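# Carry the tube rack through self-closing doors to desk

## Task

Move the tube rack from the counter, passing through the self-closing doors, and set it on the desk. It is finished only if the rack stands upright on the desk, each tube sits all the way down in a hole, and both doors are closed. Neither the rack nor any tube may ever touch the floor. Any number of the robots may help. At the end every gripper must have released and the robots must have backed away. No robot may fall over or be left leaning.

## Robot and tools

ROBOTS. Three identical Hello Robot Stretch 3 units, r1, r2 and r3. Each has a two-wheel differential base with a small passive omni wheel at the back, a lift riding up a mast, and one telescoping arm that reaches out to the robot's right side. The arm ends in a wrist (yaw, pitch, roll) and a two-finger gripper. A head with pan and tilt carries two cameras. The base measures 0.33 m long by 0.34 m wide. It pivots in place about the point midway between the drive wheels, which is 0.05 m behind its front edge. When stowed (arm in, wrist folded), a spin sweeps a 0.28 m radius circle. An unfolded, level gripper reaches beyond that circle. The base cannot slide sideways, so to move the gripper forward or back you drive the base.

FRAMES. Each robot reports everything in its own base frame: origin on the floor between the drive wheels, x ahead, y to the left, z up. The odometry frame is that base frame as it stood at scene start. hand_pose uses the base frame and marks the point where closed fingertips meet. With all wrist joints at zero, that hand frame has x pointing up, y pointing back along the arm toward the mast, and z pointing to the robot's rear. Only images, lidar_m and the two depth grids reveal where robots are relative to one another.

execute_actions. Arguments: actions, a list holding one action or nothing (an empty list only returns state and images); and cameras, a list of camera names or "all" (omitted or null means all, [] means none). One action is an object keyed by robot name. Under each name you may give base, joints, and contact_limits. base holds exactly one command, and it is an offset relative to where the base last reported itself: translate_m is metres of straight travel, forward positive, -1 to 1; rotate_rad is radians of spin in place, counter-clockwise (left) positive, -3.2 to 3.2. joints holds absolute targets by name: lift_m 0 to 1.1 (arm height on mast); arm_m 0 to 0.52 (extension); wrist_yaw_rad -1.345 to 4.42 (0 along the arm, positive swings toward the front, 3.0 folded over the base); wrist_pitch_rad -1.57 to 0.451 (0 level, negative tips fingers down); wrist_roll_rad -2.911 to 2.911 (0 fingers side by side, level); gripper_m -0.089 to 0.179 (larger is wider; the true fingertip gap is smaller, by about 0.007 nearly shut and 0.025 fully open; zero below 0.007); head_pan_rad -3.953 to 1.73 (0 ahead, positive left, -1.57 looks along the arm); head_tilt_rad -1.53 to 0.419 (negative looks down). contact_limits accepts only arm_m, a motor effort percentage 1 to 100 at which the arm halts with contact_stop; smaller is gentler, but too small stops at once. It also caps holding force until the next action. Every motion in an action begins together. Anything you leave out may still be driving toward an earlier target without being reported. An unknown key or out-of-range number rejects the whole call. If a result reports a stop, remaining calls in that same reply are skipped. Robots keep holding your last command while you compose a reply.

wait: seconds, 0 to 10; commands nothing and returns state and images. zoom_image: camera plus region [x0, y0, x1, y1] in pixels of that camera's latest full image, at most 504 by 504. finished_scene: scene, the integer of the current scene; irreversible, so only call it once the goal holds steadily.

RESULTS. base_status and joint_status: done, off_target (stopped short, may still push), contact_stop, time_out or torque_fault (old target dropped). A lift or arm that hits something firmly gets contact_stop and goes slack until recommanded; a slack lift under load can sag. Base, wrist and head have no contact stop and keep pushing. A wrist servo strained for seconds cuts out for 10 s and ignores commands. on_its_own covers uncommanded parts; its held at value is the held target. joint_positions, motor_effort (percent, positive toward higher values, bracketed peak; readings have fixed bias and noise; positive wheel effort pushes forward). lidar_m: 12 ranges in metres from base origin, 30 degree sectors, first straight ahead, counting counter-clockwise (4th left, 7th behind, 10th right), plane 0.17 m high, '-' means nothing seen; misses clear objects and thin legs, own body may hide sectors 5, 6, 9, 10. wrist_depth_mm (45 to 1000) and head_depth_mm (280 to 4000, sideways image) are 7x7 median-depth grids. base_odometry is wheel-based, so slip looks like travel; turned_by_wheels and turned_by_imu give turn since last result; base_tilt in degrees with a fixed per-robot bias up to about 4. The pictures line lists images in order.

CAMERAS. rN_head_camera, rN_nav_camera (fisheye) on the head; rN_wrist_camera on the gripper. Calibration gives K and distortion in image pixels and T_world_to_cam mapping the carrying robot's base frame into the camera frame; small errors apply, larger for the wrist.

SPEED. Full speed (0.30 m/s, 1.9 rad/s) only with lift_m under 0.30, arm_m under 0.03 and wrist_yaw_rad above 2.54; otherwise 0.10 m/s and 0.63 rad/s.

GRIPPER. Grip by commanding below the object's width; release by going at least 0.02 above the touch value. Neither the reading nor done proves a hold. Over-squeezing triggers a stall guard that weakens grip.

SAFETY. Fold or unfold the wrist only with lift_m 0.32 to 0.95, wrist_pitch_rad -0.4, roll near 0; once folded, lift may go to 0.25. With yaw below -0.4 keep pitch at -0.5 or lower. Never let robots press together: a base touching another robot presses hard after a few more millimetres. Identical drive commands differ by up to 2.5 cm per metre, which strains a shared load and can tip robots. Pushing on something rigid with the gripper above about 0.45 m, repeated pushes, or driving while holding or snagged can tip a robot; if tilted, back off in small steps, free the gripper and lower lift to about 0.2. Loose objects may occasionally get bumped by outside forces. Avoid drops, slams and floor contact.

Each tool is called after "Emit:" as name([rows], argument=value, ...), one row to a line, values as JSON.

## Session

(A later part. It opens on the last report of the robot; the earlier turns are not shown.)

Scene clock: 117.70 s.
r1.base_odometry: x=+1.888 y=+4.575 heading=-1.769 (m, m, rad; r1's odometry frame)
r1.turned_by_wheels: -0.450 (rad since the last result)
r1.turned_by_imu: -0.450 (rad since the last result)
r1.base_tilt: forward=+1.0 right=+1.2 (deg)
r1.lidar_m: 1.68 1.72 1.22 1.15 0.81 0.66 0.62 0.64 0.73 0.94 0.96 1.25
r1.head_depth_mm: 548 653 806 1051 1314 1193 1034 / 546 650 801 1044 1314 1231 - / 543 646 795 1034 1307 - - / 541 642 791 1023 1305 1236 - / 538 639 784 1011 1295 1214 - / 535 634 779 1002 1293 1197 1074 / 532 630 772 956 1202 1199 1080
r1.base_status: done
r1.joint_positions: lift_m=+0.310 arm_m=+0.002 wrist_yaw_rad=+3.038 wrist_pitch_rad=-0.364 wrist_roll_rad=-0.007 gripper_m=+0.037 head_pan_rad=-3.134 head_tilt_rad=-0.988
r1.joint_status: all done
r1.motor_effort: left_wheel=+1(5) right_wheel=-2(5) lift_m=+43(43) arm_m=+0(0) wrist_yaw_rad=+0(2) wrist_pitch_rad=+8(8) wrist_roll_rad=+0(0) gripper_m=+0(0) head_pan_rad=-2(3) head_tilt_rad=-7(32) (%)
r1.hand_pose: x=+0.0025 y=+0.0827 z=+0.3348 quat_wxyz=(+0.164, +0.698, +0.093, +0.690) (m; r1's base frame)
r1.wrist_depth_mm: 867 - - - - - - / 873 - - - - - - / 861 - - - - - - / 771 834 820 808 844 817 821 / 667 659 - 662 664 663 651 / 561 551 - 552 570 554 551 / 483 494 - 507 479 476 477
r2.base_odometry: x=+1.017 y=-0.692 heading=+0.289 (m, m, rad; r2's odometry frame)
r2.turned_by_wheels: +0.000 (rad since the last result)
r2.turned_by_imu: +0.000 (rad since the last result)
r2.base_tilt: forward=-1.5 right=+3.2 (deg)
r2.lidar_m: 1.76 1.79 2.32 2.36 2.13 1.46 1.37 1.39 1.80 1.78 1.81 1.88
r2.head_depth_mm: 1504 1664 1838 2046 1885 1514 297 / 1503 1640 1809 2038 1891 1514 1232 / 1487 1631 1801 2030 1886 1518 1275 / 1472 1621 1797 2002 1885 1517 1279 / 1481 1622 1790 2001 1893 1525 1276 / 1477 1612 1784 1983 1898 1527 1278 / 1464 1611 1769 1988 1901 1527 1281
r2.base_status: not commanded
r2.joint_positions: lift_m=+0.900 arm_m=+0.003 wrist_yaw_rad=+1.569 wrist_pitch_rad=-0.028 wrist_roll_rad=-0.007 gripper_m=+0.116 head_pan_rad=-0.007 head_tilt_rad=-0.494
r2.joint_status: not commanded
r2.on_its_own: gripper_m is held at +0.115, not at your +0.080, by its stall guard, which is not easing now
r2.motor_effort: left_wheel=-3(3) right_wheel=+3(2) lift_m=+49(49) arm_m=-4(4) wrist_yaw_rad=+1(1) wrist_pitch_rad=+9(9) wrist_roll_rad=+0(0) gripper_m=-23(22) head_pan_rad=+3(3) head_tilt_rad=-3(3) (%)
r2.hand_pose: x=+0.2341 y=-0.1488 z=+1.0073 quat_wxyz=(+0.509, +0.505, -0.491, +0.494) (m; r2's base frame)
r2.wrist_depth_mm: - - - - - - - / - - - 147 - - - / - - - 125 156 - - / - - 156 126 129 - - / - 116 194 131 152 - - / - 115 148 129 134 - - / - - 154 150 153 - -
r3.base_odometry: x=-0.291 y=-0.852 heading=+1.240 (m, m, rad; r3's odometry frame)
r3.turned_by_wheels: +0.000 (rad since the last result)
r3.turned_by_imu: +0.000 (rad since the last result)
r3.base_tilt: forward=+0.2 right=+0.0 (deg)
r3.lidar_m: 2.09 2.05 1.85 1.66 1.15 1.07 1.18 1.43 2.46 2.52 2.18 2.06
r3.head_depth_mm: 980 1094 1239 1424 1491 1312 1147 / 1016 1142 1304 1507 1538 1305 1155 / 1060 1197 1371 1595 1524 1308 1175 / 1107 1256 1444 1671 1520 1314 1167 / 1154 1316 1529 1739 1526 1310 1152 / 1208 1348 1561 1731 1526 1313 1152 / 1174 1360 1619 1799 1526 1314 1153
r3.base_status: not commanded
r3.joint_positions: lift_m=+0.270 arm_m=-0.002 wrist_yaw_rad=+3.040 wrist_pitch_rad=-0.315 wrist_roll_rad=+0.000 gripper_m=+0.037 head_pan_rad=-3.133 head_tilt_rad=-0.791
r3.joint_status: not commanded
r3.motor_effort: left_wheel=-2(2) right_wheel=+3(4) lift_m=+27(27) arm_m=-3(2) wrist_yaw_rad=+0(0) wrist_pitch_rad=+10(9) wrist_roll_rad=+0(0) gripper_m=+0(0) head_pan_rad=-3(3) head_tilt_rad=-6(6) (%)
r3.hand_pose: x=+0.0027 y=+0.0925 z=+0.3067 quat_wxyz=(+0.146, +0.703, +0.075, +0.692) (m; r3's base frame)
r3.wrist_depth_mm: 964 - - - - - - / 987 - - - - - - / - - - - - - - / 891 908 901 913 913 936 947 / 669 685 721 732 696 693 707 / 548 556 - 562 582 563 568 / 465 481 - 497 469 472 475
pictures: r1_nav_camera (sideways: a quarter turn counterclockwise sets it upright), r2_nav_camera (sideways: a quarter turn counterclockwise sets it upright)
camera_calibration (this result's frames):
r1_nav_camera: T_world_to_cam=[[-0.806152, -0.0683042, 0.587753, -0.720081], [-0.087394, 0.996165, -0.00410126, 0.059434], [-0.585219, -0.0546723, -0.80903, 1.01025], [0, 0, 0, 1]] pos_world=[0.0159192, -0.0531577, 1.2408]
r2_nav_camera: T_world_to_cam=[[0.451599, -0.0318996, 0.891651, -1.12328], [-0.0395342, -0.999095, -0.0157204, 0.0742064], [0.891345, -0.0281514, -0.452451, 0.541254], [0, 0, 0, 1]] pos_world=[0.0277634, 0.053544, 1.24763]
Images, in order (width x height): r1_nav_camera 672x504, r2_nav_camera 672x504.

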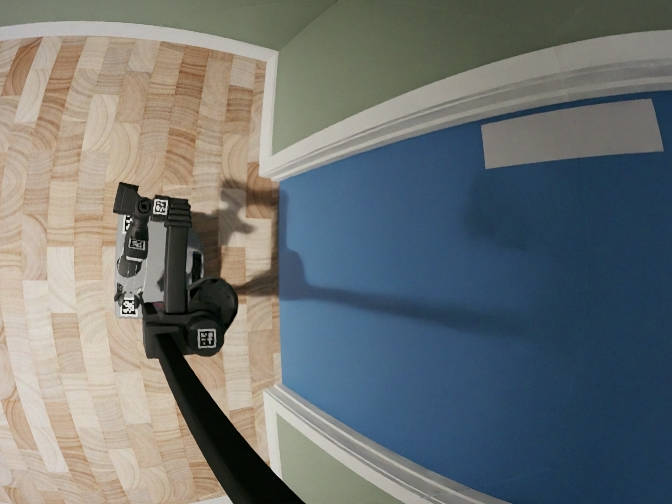

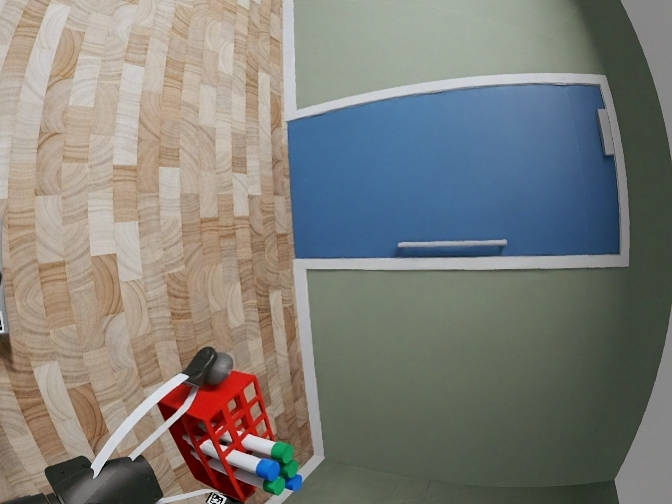

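Emit:
execute_actions([
  {"r1":{"base":{"translate_m":-0.5}},"r3":{"base":{"rotate_rad":-0.12},"joints":{"lift_m":0.31}}},
], cameras=[])

Emit:
execute_actions([
  {"r1":{"base":{"translate_m":-0.6}},"r3":{"base":{"translate_m":-0.65}}},
], cameras=["r1_nav_camera"])

Emit:
execute_actions([
  {"r1":{"base":{"translate_m":-0.15}},"r3":{"base":{"rotate_rad":-0.28},"joints":{"head_tilt_rad":-1.0}}},
], cameras=["r1_nav_camera","r2_nav_camera","r3_nav_camera"])

Scene clock: 124.63 s.
r1.base_odometry: x=+1.986 y=+5.065 heading=-1.769 (m, m, rad; r1's odometry frame)
r1.turned_by_wheels: +0.000 (rad since the last result)
r1.turned_by_imu: +0.004 (rad since the last result)
r1.base_tilt: forward=+0.9 right=+1.3 (deg)
r1.lidar_m: 2.18 1.69 1.18 0.53 0.32 0.27 0.27 0.31 0.39 0.38 0.99 1.30
r1.head_depth_mm: - - 302 373 505 776 1036 / - - 309 391 538 762 - / - - 319 410 573 - - / - 288 331 431 618 916 - / - 293 345 455 667 1141 - / - 299 360 481 727 1165 1074 / - 304 376 511 796 1198 1041
r1.base_status: translate_m off_target (by the wheels' count: -0.4999 of -0.5000)
r1.joint_positions: lift_m=+0.310 arm_m=+0.002 wrist_yaw_rad=+3.037 wrist_pitch_rad=-0.364 wrist_roll_rad=-0.007 gripper_m=+0.037 head_pan_rad=-3.135 head_tilt_rad=-0.991
r1.joint_status: not commanded
r1.on_its_own: left_wheel is at rest, and its effort (-20) is outside its rest range (-18 to +18)
r1.motor_effort: left_wheel=-20(33) right_wheel=-11(32) lift_m=+41(43) arm_m=+0(0) wrist_yaw_rad=+0(2) wrist_pitch_rad=+8(8) wrist_roll_rad=+0(0) gripper_m=+1(0) head_pan_rad=-2(2) head_tilt_rad=-5(8) (%)
r1.hand_pose: x=+0.0029 y=+0.0827 z=+0.3348 quat_wxyz=(+0.164, +0.699, +0.092, +0.690) (m; r1's base frame)
r1.wrist_depth_mm: 301 - 530 - - - - / 308 - - - - - - / 313 - 602 - - - - / 315 393 664 818 819 813 813 / 317 419 - 663 665 661 658 / 320 429 - 543 567 563 552 / 323 413 - 511 474 476 478
r2.base_odometry: x=+1.017 y=-0.692 heading=+0.289 (m, m, rad; r2's odometry frame)
r2.turned_by_wheels: +0.000 (rad since the last result)
r2.turned_by_imu: -0.001 (rad since the last result)
r2.base_tilt: forward=-1.6 right=+3.3 (deg)
r2.lidar_m: 1.51 1.66 2.31 2.36 2.12 1.45 1.37 1.39 1.80 1.78 1.81 1.88
r2.head_depth_mm: 1505 1652 1831 2042 1884 1518 297 / 1502 1650 1820 2034 1882 1516 1230 / 1495 1630 1805 2029 1877 1514 1272 / 1261 1392 1567 1753 1865 1518 1272 / 1307 1432 1587 1783 1882 1523 1276 / 1338 1475 1643 1844 1890 1530 1276 / 1373 1506 1691 1899 1898 1533 1280
r2.base_status: not commanded
r2.joint_positions: lift_m=+0.900 arm_m=+0.003 wrist_yaw_rad=+1.569 wrist_pitch_rad=-0.028 wrist_roll_rad=-0.007 gripper_m=+0.116 head_pan_rad=-0.007 head_tilt_rad=-0.494
r2.joint_status: not commanded
r2.on_its_own: gripper_m is held at +0.115, not at your +0.080, by its stall guard, which is not easing now
r2.motor_effort: left_wheel=-3(3) right_wheel=+4(3) lift_m=+49(49) arm_m=-4(4) wrist_yaw_rad=+1(1) wrist_pitch_rad=+9(9) wrist_roll_rad=+0(0) gripper_m=-22(22) head_pan_rad=+3(3) head_tilt_rad=-2(3) (%)
r2.hand_pose: x=+0.2341 y=-0.1488 z=+1.0073 quat_wxyz=(+0.509, +0.505, -0.491, +0.494) (m; r2's base frame)
r2.wrist_depth_mm: - - - - - - - / - - - 148 - - - / - - - 124 156 - - / - - 155 126 129 - - / - 116 193 131 152 - - / - 115 147 129 134 - - / - - 156 149 153 - -
r3.base_odometry: x=-0.291 y=-0.852 heading=+1.120 (m, m, rad; r3's odometry frame)
r3.turned_by_wheels: -0.120 (rad since the last result)
r3.turned_by_imu: -0.116 (rad since the last result)
r3.base_tilt: forward=+0.1 right=+0.1 (deg)
r3.lidar_m: 2.06 2.05 2.27 1.84 1.20 1.07 1.16 1.37 2.46 2.47 2.30 2.05
r3.head_depth_mm: 965 1079 1193 1345 1496 1314 1157 / 993 1122 1278 1495 1535 1313 1154 / 1020 1156 1321 1564 1522 1315 1171 / 1052 1193 1372 1622 1527 1313 1175 / 1086 1241 1437 1667 1529 1312 1155 / 1123 1282 1496 1709 1516 1317 1150 / 1162 1317 1496 1709 1521 1313 1154
r3.base_status: done
r3.joint_positions: lift_m=+0.310 arm_m=-0.002 wrist_yaw_rad=+3.040 wrist_pitch_rad=-0.315 wrist_roll_rad=+0.000 gripper_m=+0.037 head_pan_rad=-3.133 head_tilt_rad=-0.791
r3.joint_status: all done
r3.motor_effort: left_wheel=+1(7) right_wheel=-3(8) lift_m=+39(39) arm_m=-2(2) wrist_yaw_rad=+0(0) wrist_pitch_rad=+10(10) wrist_roll_rad=+1(0) gripper_m=+1(1) head_pan_rad=-3(3) head_tilt_rad=-6(6) (%)
r3.hand_pose: x=+0.0027 y=+0.0925 z=+0.3463 quat_wxyz=(+0.147, +0.703, +0.075, +0.692) (m; r3's base frame)
r3.wrist_depth_mm: - - - - - - - / - - - - - - - / - - - - - - - / 982 997 - - - - - / 761 765 805 806 768 777 776 / 606 608 - 604 647 625 614 / 508 513 521 536 514 522 523
pictures: none
No camera images: the call's "cameras" was empty. Leave "cameras" out to get every camera's image.

Scene clock: 132.40 s.
r1.base_odometry: x=+2.105 y=+5.653 heading=-1.769 (m, m, rad; r1's odometry frame)
r1.turned_by_wheels: +0.000 (rad since the last result)
r1.turned_by_imu: +0.002 (rad since the last result)
r1.base_tilt: forward=+1.0 right=+1.3 (deg)
r1.lidar_m: 2.77 1.63 0.31 0.23 0.23 0.24 0.33 1.33 2.14 2.03 0.63 0.60
r1.head_depth_mm: - 290 318 365 426 511 686 / 296 329 378 448 543 638 - / 2382 2087 1670 598 748 - - / 2406 2166 1801 1538 1347 1236 - / 2365 2096 1673 1546 1348 1215 - / 2401 2168 1709 1547 1352 1197 1075 / 2384 2189 1816 1546 1348 1203 1079
r1.base_status: done
r1.joint_positions: lift_m=+0.310 arm_m=+0.002 wrist_yaw_rad=+3.037 wrist_pitch_rad=-0.364 wrist_roll_rad=-0.007 gripper_m=+0.037 head_pan_rad=-3.135 head_tilt_rad=-0.991
r1.joint_status: not commanded
r1.motor_effort: left_wheel=-3(30) right_wheel=-6(20) lift_m=+41(41) arm_m=+0(0) wrist_yaw_rad=+1(0) wrist_pitch_rad=+8(8) wrist_roll_rad=+0(0) gripper_m=+0(0) head_pan_rad=-2(3) head_tilt_rad=-5(5) (%)
r1.hand_pose: x=+0.0029 y=+0.0827 z=+0.3348 quat_wxyz=(+0.164, +0.699, +0.092, +0.690) (m; r1's base frame)
r1.wrist_depth_mm: 190 - 247 293 357 451 - / 202 - 265 314 393 515 - / 213 - 287 340 437 601 - / 224 244 314 375 485 696 809 / 237 264 - 398 577 664 676 / 253 287 - 445 579 557 555 / 269 299 - 474 480 476 477
r2.base_odometry: x=+1.017 y=-0.692 heading=+0.289 (m, m, rad; r2's odometry frame)
r2.turned_by_wheels: +0.000 (rad since the last result)
r2.turned_by_imu: -0.001 (rad since the last result)
r2.base_tilt: forward=-1.6 right=+3.2 (deg)
r2.lidar_m: 1.33 1.00 2.31 2.36 2.13 1.46 1.37 1.39 1.80 1.78 1.81 1.88
r2.head_depth_mm: 1506 1654 1827 2050 1884 1513 297 / 1493 1650 1814 2027 1874 1511 1233 / 1493 1634 1812 2022 1880 1520 1270 / 3452 3758 3433 2380 1895 1522 1274 / 3506 3820 3702 2485 1766 1492 1277 / 3458 3800 3716 2500 1608 1485 1278 / 3410 3724 3244 1318 1505 1484 1280
r2.base_status: not commanded
r2.joint_positions: lift_m=+0.900 arm_m=+0.003 wrist_yaw_rad=+1.569 wrist_pitch_rad=-0.028 wrist_roll_rad=-0.007 gripper_m=+0.116 head_pan_rad=-0.007 head_tilt_rad=-0.494
r2.joint_status: not commanded
r2.on_its_own: gripper_m is held at +0.115, not at your +0.080, by its stall guard, which is not easing now
r2.motor_effort: left_wheel=-3(3) right_wheel=+4(3) lift_m=+49(49) arm_m=-4(4) wrist_yaw_rad=+1(1) wrist_pitch_rad=+9(9) wrist_roll_rad=+0(0) gripper_m=-21(22) head_pan_rad=+3(3) head_tilt_rad=-3(3) (%)
r2.hand_pose: x=+0.2341 y=-0.1488 z=+1.0073 quat_wxyz=(+0.509, +0.505, -0.491, +0.494) (m; r2's base frame)
r2.wrist_depth_mm: - - - - - - - / - - - 147 - - - / - - - 125 156 - - / - - 155 125 130 - - / - 115 194 131 152 - - / - 115 149 129 135 - - / - - 155 150 153 - -
r3.base_odometry: x=-0.573 y=-1.437 heading=+1.121 (m, m, rad; r3's odometry frame)
r3.turned_by_wheels: +0.000 (rad since the last result)
r3.turned_by_imu: +0.004 (rad since the last result)
r3.base_tilt: forward=+0.1 right=+0.0 (deg)
r3.lidar_m: 2.67 2.56 2.07 0.83 0.53 0.55 0.55 0.66 1.08 2.26 2.73 2.67
r3.head_depth_mm: 440 493 562 652 777 956 1135 / 453 510 583 681 814 1020 1151 / 466 527 605 712 861 1091 1172 / 481 546 629 745 912 1175 1171 / 496 566 657 782 968 1237 1152 / 512 587 686 825 1034 1261 1156 / 531 609 716 865 1100 1290 1151
r3.base_status: done
r3.joint_positions: lift_m=+0.310 arm_m=-0.002 wrist_yaw_rad=+3.040 wrist_pitch_rad=-0.315 wrist_roll_rad=+0.000 gripper_m=+0.037 head_pan_rad=-3.133 head_tilt_rad=-0.791
r3.joint_status: not commanded
r3.motor_effort: left_wheel=+2(3) right_wheel=-3(9) lift_m=+38(38) arm_m=-2(2) wrist_yaw_rad=+0(0) wrist_pitch_rad=+10(10) wrist_roll_rad=+0(0) gripper_m=+0(0) head_pan_rad=-3(3) head_tilt_rad=-6(5) (%)
r3.hand_pose: x=+0.0027 y=+0.0925 z=+0.3463 quat_wxyz=(+0.147, +0.703, +0.075, +0.692) (m; r3's base frame)
r3.wrist_depth_mm: 458 - - - - - - / 463 - - - - - - / 458 554 - - - - - / 477 584 - - - - - / 509 617 809 792 770 752 777 / 547 583 - 613 640 616 610 / 509 506 508 532 507 521 517
pictures: r1_nav_camera (sideways: a quarter turn counterclockwise sets it upright)
camera_calibration (this result's frames):
r1_nav_camera: T_world_to_cam=[[-0.808345, -0.0680766, 0.58476, -0.716168], [-0.0870783, 0.996192, -0.00439818, 0.0598186], [-0.582234, -0.0544751, -0.811194, 1.01305], [0, 0, 0, 1]] pos_world=[0.0161295, -0.0531591, 1.24083]
Images, in order (width x height): r1_nav_camera 672x504.

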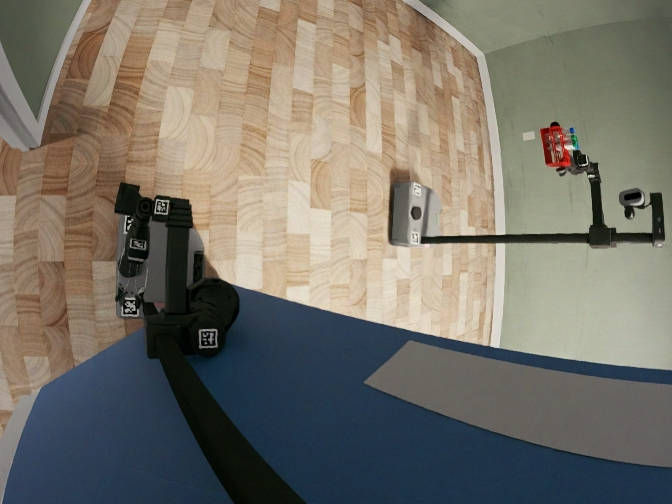

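Scene clock: 134.93 s.
r1.base_odometry: x=+2.134 y=+5.800 heading=-1.769 (m, m, rad; r1's odometry frame)
r1.turned_by_wheels: +0.000 (rad since the last result)
r1.turned_by_imu: +0.000 (rad since the last result)
r1.base_tilt: forward=+0.9 right=+1.2 (deg)
r1.lidar_m: 2.92 0.59 0.28 0.22 0.22 0.24 1.18 1.17 2.16 2.04 0.87 0.71
r1.head_depth_mm: 2307 2138 1780 379 432 505 641 / 2324 2168 1795 1535 595 638 - / 2305 2164 1791 1534 1347 - - / 2277 2147 1813 1540 1342 1231 - / 2196 2107 1614 1538 1347 1213 - / 2284 2176 1621 1537 1349 1200 1079 / 2264 2182 1807 1554 1356 1205 1073
r1.base_status: done
r1.joint_positions: lift_m=+0.310 arm_m=+0.002 wrist_yaw_rad=+3.037 wrist_pitch_rad=-0.364 wrist_roll_rad=-0.007 gripper_m=+0.037 head_pan_rad=-3.135 head_tilt_rad=-0.991
r1.joint_status: not commanded
r1.motor_effort: left_wheel=+0(8) right_wheel=-5(10) lift_m=+41(41) arm_m=+0(0) wrist_yaw_rad=+0(0) wrist_pitch_rad=+8(8) wrist_roll_rad=+0(0) gripper_m=+1(0) head_pan_rad=-3(2) head_tilt_rad=-5(6) (%)
r1.hand_pose: x=+0.0029 y=+0.0827 z=+0.3348 quat_wxyz=(+0.164, +0.699, +0.092, +0.690) (m; r1's base frame)
r1.wrist_depth_mm: 187 - 236 270 316 383 485 / 197 - 251 288 342 428 561 / 209 - 273 315 381 483 676 / 222 239 297 343 425 563 769 / 236 259 - 369 493 619 663 / 252 283 - 415 556 559 555 / 270 297 - 463 475 481 471
r2.base_odometry: x=+1.017 y=-0.692 heading=+0.289 (m, m, rad; r2's odometry frame)
r2.turned_by_wheels: +0.000 (rad since the last result)
r2.turned_by_imu: +0.000 (rad since the last result)
r2.base_tilt: forward=-1.6 right=+3.2 (deg)
r2.lidar_m: 1.76 1.00 2.32 2.36 2.13 1.46 1.37 1.39 1.80 1.78 1.81 1.88
r2.head_depth_mm: 1500 1645 1825 2045 1880 1511 297 / 1498 1638 1818 2032 1888 1522 1232 / 1498 1634 1806 2016 1892 1525 1275 / 3457 3811 3408 2386 1890 1516 1278 / 3512 3855 3673 2509 1772 1442 1276 / 3489 3826 3695 2508 1506 1378 1278 / 1039 3771 3677 2293 1210 1389 1279
r2.base_status: not commanded
r2.joint_positions: lift_m=+0.900 arm_m=+0.003 wrist_yaw_rad=+1.569 wrist_pitch_rad=-0.028 wrist_roll_rad=-0.007 gripper_m=+0.116 head_pan_rad=-0.007 head_tilt_rad=-0.494
r2.joint_status: not commanded
r2.on_its_own: gripper_m is held at +0.115, not at your +0.080, by its stall guard, which is not easing now
r2.motor_effort: left_wheel=-3(3) right_wheel=+3(3) lift_m=+49(49) arm_m=-4(4) wrist_yaw_rad=+1(1) wrist_pitch_rad=+9(9) wrist_roll_rad=+0(0) gripper_m=-21(22) head_pan_rad=+3(3) head_tilt_rad=-3(3) (%)
r2.hand_pose: x=+0.2341 y=-0.1488 z=+1.0073 quat_wxyz=(+0.509, +0.505, -0.491, +0.494) (m; r2's base frame)
r2.wrist_depth_mm: 941 - - - - - - / 959 - - 147 - - - / - - - 125 156 - - / 937 - 156 125 130 - - / - 115 196 131 153 - - / - 115 148 129 134 - - / - - 155 150 154 - -
r3.base_odometry: x=-0.573 y=-1.437 heading=+0.841 (m, m, rad; r3's odometry frame)
r3.turned_by_wheels: -0.280 (rad since the last result)
r3.turned_by_imu: -0.276 (rad since the last result)
r3.base_tilt: forward=+0.1 right=+0.0 (deg)
r3.lidar_m: 2.66 2.80 2.55 1.52 0.63 0.54 0.55 0.58 0.79 2.25 2.37 2.73
r3.head_depth_mm: 490 574 696 837 1021 1220 1137 / 490 578 698 887 1162 1242 - / 493 580 705 894 1234 1262 - / 494 582 707 898 1238 1255 - / 496 584 711 908 1251 1225 - / 498 586 716 912 1263 1217 - / 500 590 717 919 1272 1212 1103
r3.base_status: done
r3.joint_positions: lift_m=+0.310 arm_m=-0.002 wrist_yaw_rad=+3.040 wrist_pitch_rad=-0.315 wrist_roll_rad=+0.000 gripper_m=+0.037 head_pan_rad=-3.133 head_tilt_rad=-0.988
r3.joint_status: all done
r3.motor_effort: left_wheel=+2(6) right_wheel=-4(9) lift_m=+38(38) arm_m=-2(2) wrist_yaw_rad=+0(0) wrist_pitch_rad=+10(10) wrist_roll_rad=+0(1) gripper_m=+0(0) head_pan_rad=-3(4) head_tilt_rad=-8(29) (%)
r3.hand_pose: x=+0.0027 y=+0.0925 z=+0.3463 quat_wxyz=(+0.147, +0.703, +0.075, +0.692) (m; r3's base frame)
r3.wrist_depth_mm: 618 - - - - - - / 622 - - - - - - / 625 784 - - - - - / 621 791 - - - - - / 603 747 801 792 764 771 768 / 575 606 - 608 630 622 617 / 509 506 506 529 512 520 516
pictures: r1_nav_camera (sideways: a quarter turn counterclockwise sets it upright), r2_nav_camera (sideways: a quarter turn counterclockwise sets it upright), r3_nav_camera (sideways: a quarter turn counterclockwise sets it upright)
camera_calibration (this result's frames):
r1_nav_camera: T_world_to_cam=[[-0.808345, -0.0680764, 0.58476, -0.716168], [-0.087078, 0.996192, -0.00439817, 0.0598186], [-0.582234, -0.054475, -0.811194, 1.01305], [0, 0, 0, 1]] pos_world=[0.0161295, -0.0531591, 1.24083]
r2_nav_camera: T_world_to_cam=[[0.451599, -0.0318996, 0.891651, -1.12328], [-0.0395342, -0.999095, -0.0157204, 0.0742064], [0.891345, -0.0281514, -0.452451, 0.541254], [0, 0, 0, 1]] pos_world=[0.0277634, 0.053544, 1.24763]
r3_nav_camera: T_world_to_cam=[[-0.863629, 0.0328563, 0.503057, -0.599881], [0.0020044, 0.99809, -0.0617474, 0.133061], [-0.504125, -0.0523185, -0.862045, 1.07741], [0, 0, 0, 1]] pos_world=[0.0248078, -0.0567288, 1.23877]
Images, in order (width x height): r1_nav_camera 672x504, r2_nav_camera 672x504, r3_nav_camera 672x504.

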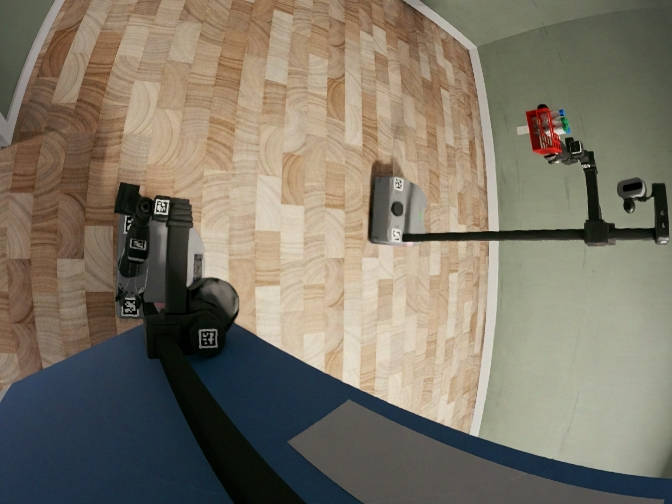

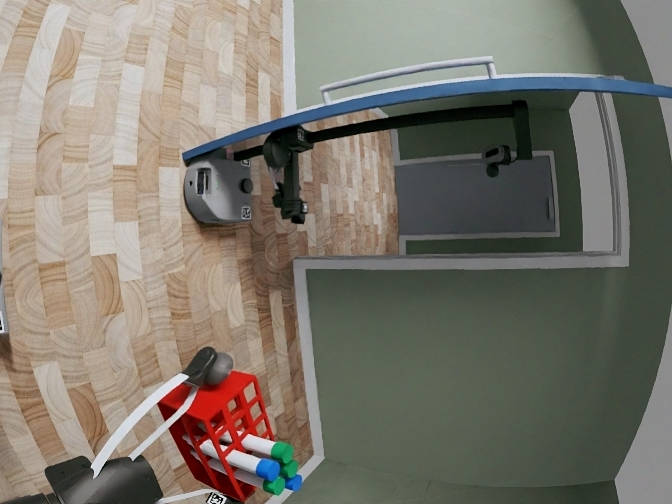

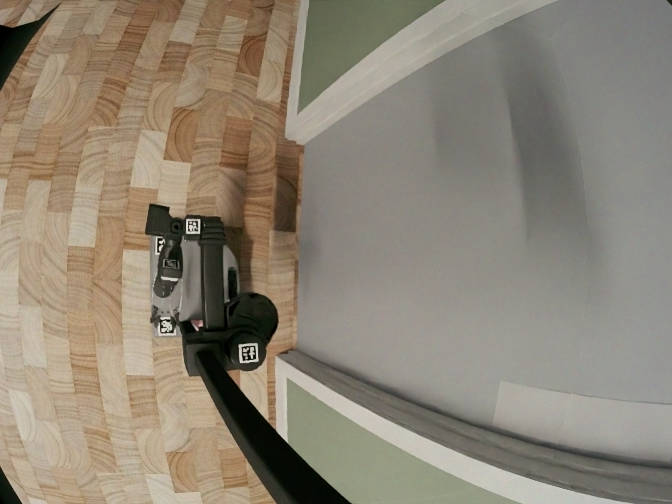

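Emit:
execute_actions([
  {"r1":{"base":{"rotate_rad":-1.5}},"r3":{"base":{"translate_m":-0.6}}},
], cameras=["r1_nav_camera","r3_nav_camera"])

Emit:
execute_actions([
  {"r1":{"base":{"translate_m":-0.4}},"r3":{"base":{"translate_m":-0.55}}},
], cameras=["r1_nav_camera","r2_nav_camera","r3_nav_camera"])

Scene clock: 142.57 s.
r1.base_odometry: x=+2.134 y=+5.800 heading=+3.014 (m, m, rad; r1's odometry frame)
r1.turned_by_wheels: -1.500 (rad since the last result)
r1.turned_by_imu: -1.487 (rad since the last result)
r1.base_tilt: forward=+1.0 right=+1.3 (deg)
r1.lidar_m: 1.99 0.79 0.71 2.48 0.53 0.31 0.27 0.27 0.32 1.18 2.67 2.10
r1.head_depth_mm: - 301 371 500 765 1168 1037 / - 298 356 473 702 1135 - / - 292 343 450 652 - - / - 288 330 429 609 871 - / - - 319 409 570 898 - / - - 309 391 536 856 1077 / - - 303 375 507 1144 1078
r1.base_status: done
r1.joint_positions: lift_m=+0.310 arm_m=+0.002 wrist_yaw_rad=+3.037 wrist_pitch_rad=-0.364 wrist_roll_rad=-0.007 gripper_m=+0.037 head_pan_rad=-3.135 head_tilt_rad=-0.991
r1.joint_status: not commanded
r1.motor_effort: left_wheel=-4(10) right_wheel=-8(15) lift_m=+41(41) arm_m=+0(0) wrist_yaw_rad=+0(0) wrist_pitch_rad=+8(8) wrist_roll_rad=+0(0) gripper_m=+0(1) head_pan_rad=-3(2) head_tilt_rad=-5(5) (%)
r1.hand_pose: x=+0.0029 y=+0.0827 z=+0.3348 quat_wxyz=(+0.164, +0.699, +0.092, +0.690) (m; r1's base frame)
r1.wrist_depth_mm: - - - - - 632 608 / - - - - - 662 666 / 689 - - - - 697 721 / 609 823 834 828 821 754 765 / 567 665 - 657 668 656 658 / 519 554 - 555 573 558 556 / 465 495 - 506 480 482 479
r2.base_odometry: x=+1.017 y=-0.692 heading=+0.289 (m, m, rad; r2's odometry frame)
r2.turned_by_wheels: +0.000 (rad since the last result)
r2.turned_by_imu: -0.001 (rad since the last result)
r2.base_tilt: forward=-1.6 right=+3.3 (deg)
r2.lidar_m: 1.75 1.01 2.32 2.35 2.13 1.46 1.37 1.40 1.80 1.78 1.82 1.87
r2.head_depth_mm: 1509 1646 1825 2051 1886 1518 297 / 1492 1647 1814 2038 1889 1515 1235 / 1487 1636 1810 2036 1887 1514 1275 / 3465 3765 3466 2380 1885 1520 1275 / 3307 3631 3703 2503 1890 1518 1278 / 3158 3480 3624 2294 1512 1442 1281 / 1028 3707 3240 1418 1612 1452 1278
r2.base_status: not commanded
r2.joint_positions: lift_m=+0.900 arm_m=+0.003 wrist_yaw_rad=+1.569 wrist_pitch_rad=-0.028 wrist_roll_rad=-0.007 gripper_m=+0.116 head_pan_rad=-0.007 head_tilt_rad=-0.494
r2.joint_status: not commanded
r2.on_its_own: gripper_m is held at +0.115, not at your +0.080, by its stall guard, which is not easing now
r2.motor_effort: left_wheel=-3(3) right_wheel=+4(3) lift_m=+49(49) arm_m=-4(4) wrist_yaw_rad=+1(0) wrist_pitch_rad=+9(9) wrist_roll_rad=+0(0) gripper_m=-22(22) head_pan_rad=+3(3) head_tilt_rad=-3(2) (%)
r2.hand_pose: x=+0.2341 y=-0.1488 z=+1.0073 quat_wxyz=(+0.509, +0.505, -0.491, +0.494) (m; r2's base frame)
r2.wrist_depth_mm: - - - - - - - / 976 - - 148 - - - / 966 - - 125 155 - - / - - 155 126 130 - - / 964 116 194 132 153 - - / - 115 148 130 135 - - / - - 155 151 153 - -
r3.base_odometry: x=-0.974 y=-1.884 heading=+0.841 (m, m, rad; r3's odometry frame)
r3.turned_by_wheels: +0.000 (rad since the last result)
r3.turned_by_imu: +0.004 (rad since the last result)
r3.base_tilt: forward=+0.1 right=+0.1 (deg)
r3.lidar_m: 3.24 2.98 0.30 0.30 0.94 0.36 0.27 0.26 0.28 0.39 2.34 3.31
r3.head_depth_mm: 312 382 497 1470 1363 1223 1141 / 297 355 447 607 1111 1235 - / 290 329 408 536 780 1152 - / - 307 374 480 665 924 - / - 295 346 434 581 844 - / - 286 321 396 515 736 - / - - 304 364 462 635 970
r3.base_status: translate_m off_target (by the wheels' count: -0.5999 of -0.6000)
r3.joint_positions: lift_m=+0.310 arm_m=-0.002 wrist_yaw_rad=+3.040 wrist_pitch_rad=-0.315 wrist_roll_rad=+0.000 gripper_m=+0.037 head_pan_rad=-3.134 head_tilt_rad=-0.991
r3.joint_status: not commanded
r3.on_its_own: right_wheel is at rest, and its effort (-26) is outside its rest range (-18 to +18)
r3.motor_effort: left_wheel=-12(33) right_wheel=-26(46) lift_m=+37(38) arm_m=-2(2) wrist_yaw_rad=-1(1) wrist_pitch_rad=+10(10) wrist_roll_rad=+0(0) gripper_m=+0(1) head_pan_rad=-4(3) head_tilt_rad=-6(8) (%)
r3.hand_pose: x=+0.0027 y=+0.0924 z=+0.3462 quat_wxyz=(+0.147, +0.703, +0.076, +0.692) (m; r3's base frame)
r3.wrist_depth_mm: 804 - 840 320 331 - - / 856 - 918 342 354 - - / 924 931 994 370 391 - - / 925 960 - 405 878 - - / 766 757 800 444 731 776 763 / 599 612 - 492 640 618 619 / 503 507 - 514 512 510 518
pictures: r1_nav_camera (sideways: a quarter turn counterclockwise sets it upright), r3_nav_camera (sideways: a quarter turn counterclockwise sets it upright)
camera_calibration (this result's frames):
r1_nav_camera: T_world_to_cam=[[-0.808345, -0.0680764, 0.58476, -0.716168], [-0.087078, 0.996192, -0.00439818, 0.0598186], [-0.582234, -0.054475, -0.811194, 1.01305], [0, 0, 0, 1]] pos_world=[0.0161295, -0.0531591, 1.24083]
r3_nav_camera: T_world_to_cam=[[-0.865451, 0.0333955, 0.49988, -0.595731], [0.00287069, 0.99809, -0.0617093, 0.133006], [-0.500986, -0.0519714, -0.863893, 1.07979], [0, 0, 0, 1]] pos_world=[0.0250033, -0.056739, 1.23883]
Images, in order (width x height): r1_nav_camera 672x504, r3_nav_camera 672x504.

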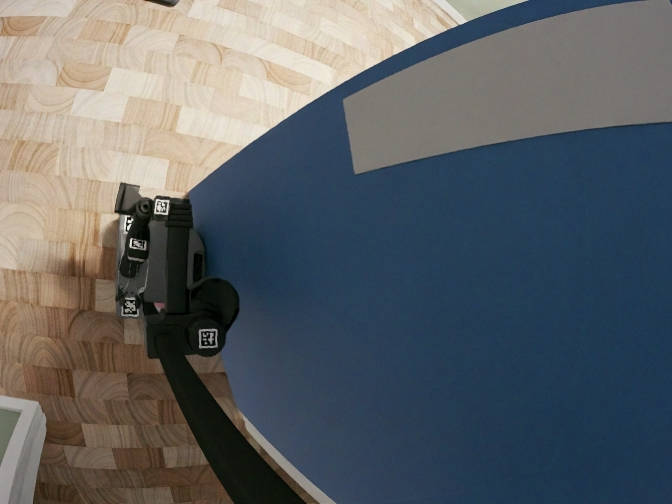

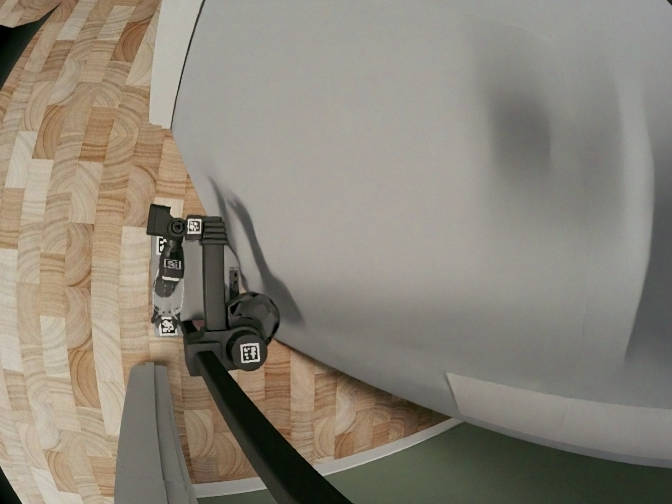

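Scene clock: 149.07 s.
r1.base_odometry: x=+2.530 y=+5.749 heading=+3.014 (m, m, rad; r1's odometry frame)
r1.turned_by_wheels: -0.001 (rad since the last result)
r1.turned_by_imu: -0.016 (rad since the last result)
r1.base_tilt: forward=+1.0 right=+1.3 (deg)
r1.lidar_m: 2.15 0.91 1.85 2.14 0.33 0.27 0.27 0.30 2.61 2.54 1.24 2.38
r1.head_depth_mm: - - 305 382 523 817 1040 / - - 310 397 551 788 - / - - 319 412 582 - - / - 287 330 430 616 913 - / - 291 341 449 656 1114 - / - 296 352 469 701 1159 1073 / - 299 365 491 755 1200 1075
r1.base_status: translate_m off_target (by the wheels' count: -0.3995 of -0.4000)
r1.joint_positions: lift_m=+0.310 arm_m=+0.002 wrist_yaw_rad=+3.037 wrist_pitch_rad=-0.364 wrist_roll_rad=-0.007 gripper_m=+0.037 head_pan_rad=-3.136 head_tilt_rad=-0.995
r1.joint_status: not commanded
r1.on_its_own: left_wheel is at rest, and its effort (-68) is outside its rest range (-18 to +18); right_wheel is at rest, and its effort (-45) is outside its rest range (-18 to +18)
r1.motor_effort: left_wheel=-68(75) right_wheel=-45(60) lift_m=+41(41) arm_m=+0(0) wrist_yaw_rad=+0(5) wrist_pitch_rad=+8(8) wrist_roll_rad=+0(0) gripper_m=-1(0) head_pan_rad=-2(2) head_tilt_rad=-3(5) (%)
r1.hand_pose: x=+0.0028 y=+0.0827 z=+0.3349 quat_wxyz=(+0.164, +0.699, +0.092, +0.690) (m; r1's base frame)
r1.wrist_depth_mm: 318 - - - - - 740 / 324 - - - - - 741 / 326 - - - - - 768 / 328 410 824 799 831 820 792 / 331 439 - 665 667 664 669 / 332 441 - 561 575 552 557 / 333 432 - 505 480 477 478
r2.base_odometry: x=+1.017 y=-0.692 heading=+0.289 (m, m, rad; r2's odometry frame)
r2.turned_by_wheels: +0.000 (rad since the last result)
r2.turned_by_imu: -0.001 (rad since the last result)
r2.base_tilt: forward=-1.6 right=+3.2 (deg)
r2.lidar_m: 1.76 1.24 1.20 2.35 2.12 1.45 1.37 1.39 1.80 1.78 1.81 1.88
r2.head_depth_mm: 1506 1646 1835 2053 1880 1514 297 / 1493 1644 1809 2039 1879 1519 1230 / 1491 1632 1798 2022 1882 1521 1272 / 3407 3667 3434 2376 1895 1525 1275 / 2965 3278 3456 2471 1896 1525 1277 / - - 3477 2508 1889 1528 1282 / 3443 3795 3696 2515 1902 1485 1274
r2.base_status: not commanded
r2.joint_positions: lift_m=+0.900 arm_m=+0.003 wrist_yaw_rad=+1.569 wrist_pitch_rad=-0.028 wrist_roll_rad=-0.007 gripper_m=+0.116 head_pan_rad=-0.007 head_tilt_rad=-0.494
r2.joint_status: not commanded
r2.on_its_own: gripper_m is held at +0.115, not at your +0.080, by its stall guard, which is not easing now
r2.motor_effort: left_wheel=-4(3) right_wheel=+2(4) lift_m=+49(49) arm_m=-4(4) wrist_yaw_rad=+1(1) wrist_pitch_rad=+9(9) wrist_roll_rad=+0(0) gripper_m=-22(22) head_pan_rad=+3(3) head_tilt_rad=-2(3) (%)
r2.hand_pose: x=+0.2341 y=-0.1488 z=+1.0073 quat_wxyz=(+0.509, +0.505, -0.491, +0.494) (m; r2's base frame)
r2.wrist_depth_mm: - - - - - - - / - - - 147 - - - / - - - 125 155 - - / - - 156 126 130 - - / - 116 193 131 153 - - / - 116 148 129 135 - - / - - 156 150 153 - -
r3.base_odometry: x=-1.340 y=-2.294 heading=+0.841 (m, m, rad; r3's odometry frame)
r3.turned_by_wheels: +0.000 (rad since the last result)
r3.turned_by_imu: +0.002 (rad since the last result)
r3.base_tilt: forward=+0.1 right=+0.0 (deg)
r3.lidar_m: 3.78 0.65 0.84 0.92 0.97 1.39 1.70 0.24 0.23 0.24 0.32 0.86
r3.head_depth_mm: 1549 1811 1754 1529 1353 1218 1136 / 1777 1897 1754 1523 1360 1238 - / 2181 2053 1758 1529 1362 1279 - / 2456 2039 1746 1527 1355 1253 - / 2458 2041 1756 1518 1354 1235 - / 2449 2043 1741 1520 1349 723 - / 1678 1860 1749 1525 457 545 664
r3.base_status: done
r3.joint_positions: lift_m=+0.310 arm_m=-0.002 wrist_yaw_rad=+3.040 wrist_pitch_rad=-0.315 wrist_roll_rad=+0.000 gripper_m=+0.037 head_pan_rad=-3.134 head_tilt_rad=-0.991
r3.joint_status: not commanded
r3.motor_effort: left_wheel=-6(18) right_wheel=-4(35) lift_m=+37(37) arm_m=-2(2) wrist_yaw_rad=-1(0) wrist_pitch_rad=+10(10) wrist_roll_rad=+0(1) gripper_m=+0(0) head_pan_rad=-4(3) head_tilt_rad=-6(6) (%)
r3.hand_pose: x=+0.0027 y=+0.0924 z=+0.3462 quat_wxyz=(+0.147, +0.703, +0.076, +0.692) (m; r3's base frame)
r3.wrist_depth_mm: 815 - 869 883 901 850 600 / 873 - 953 962 996 854 599 / 954 955 - - - 869 610 / 985 - - - - 853 612 / 753 740 786 797 757 765 598 / 609 603 - 614 646 619 592 / 503 507 - 531 508 515 514
pictures: r1_nav_camera (sideways: a quarter turn counterclockwise sets it upright), r2_nav_camera (sideways: a quarter turn counterclockwise sets it upright), r3_nav_camera (sideways: a quarter turn counterclockwise sets it upright)
camera_calibration (this result's frames):
r1_nav_camera: T_world_to_cam=[[-0.810401, -0.0672184, 0.582007, -0.712569], [-0.0859907, 0.996285, -0.00467053, 0.0601665], [-0.579531, -0.0538322, -0.81317, 1.0156], [0, 0, 0, 1]] pos_world=[0.0162798, -0.0531687, 1.24086]
r2_nav_camera: T_world_to_cam=[[0.451599, -0.0318996, 0.891651, -1.12328], [-0.0395342, -0.999095, -0.0157204, 0.0742064], [0.891345, -0.0281514, -0.452451, 0.541254], [0, 0, 0, 1]] pos_world=[0.0277634, 0.053544, 1.24763]
r3_nav_camera: T_world_to_cam=[[-0.865451, 0.0333957, 0.49988, -0.595731], [0.00287094, 0.99809, -0.0617093, 0.133006], [-0.500986, -0.0519712, -0.863894, 1.07979], [0, 0, 0, 1]] pos_world=[0.0250033, -0.0567391, 1.23883]
Images, in order (width x height): r1_nav_camera 672x504, r2_nav_camera 672x504, r3_nav_camera 672x504.

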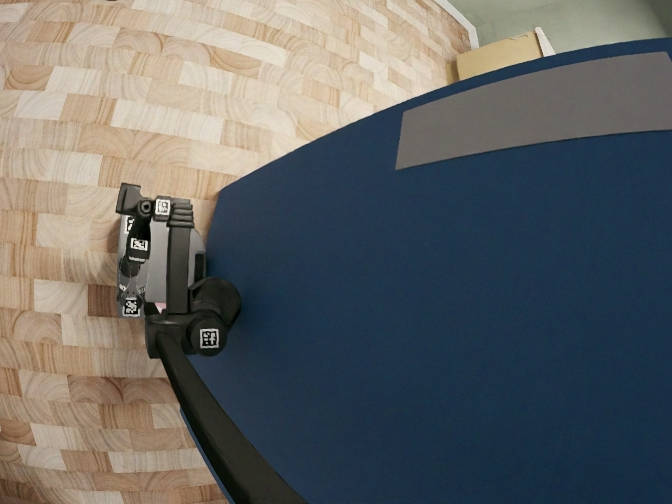

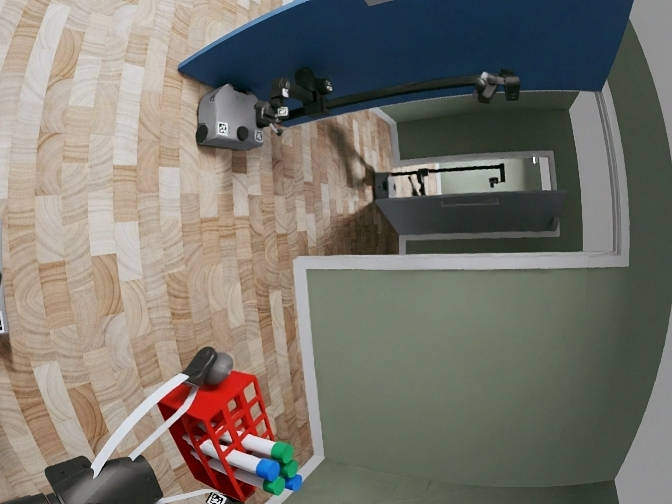

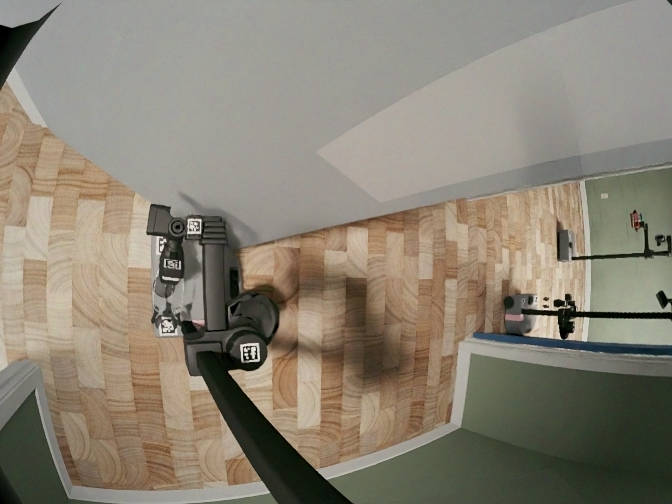

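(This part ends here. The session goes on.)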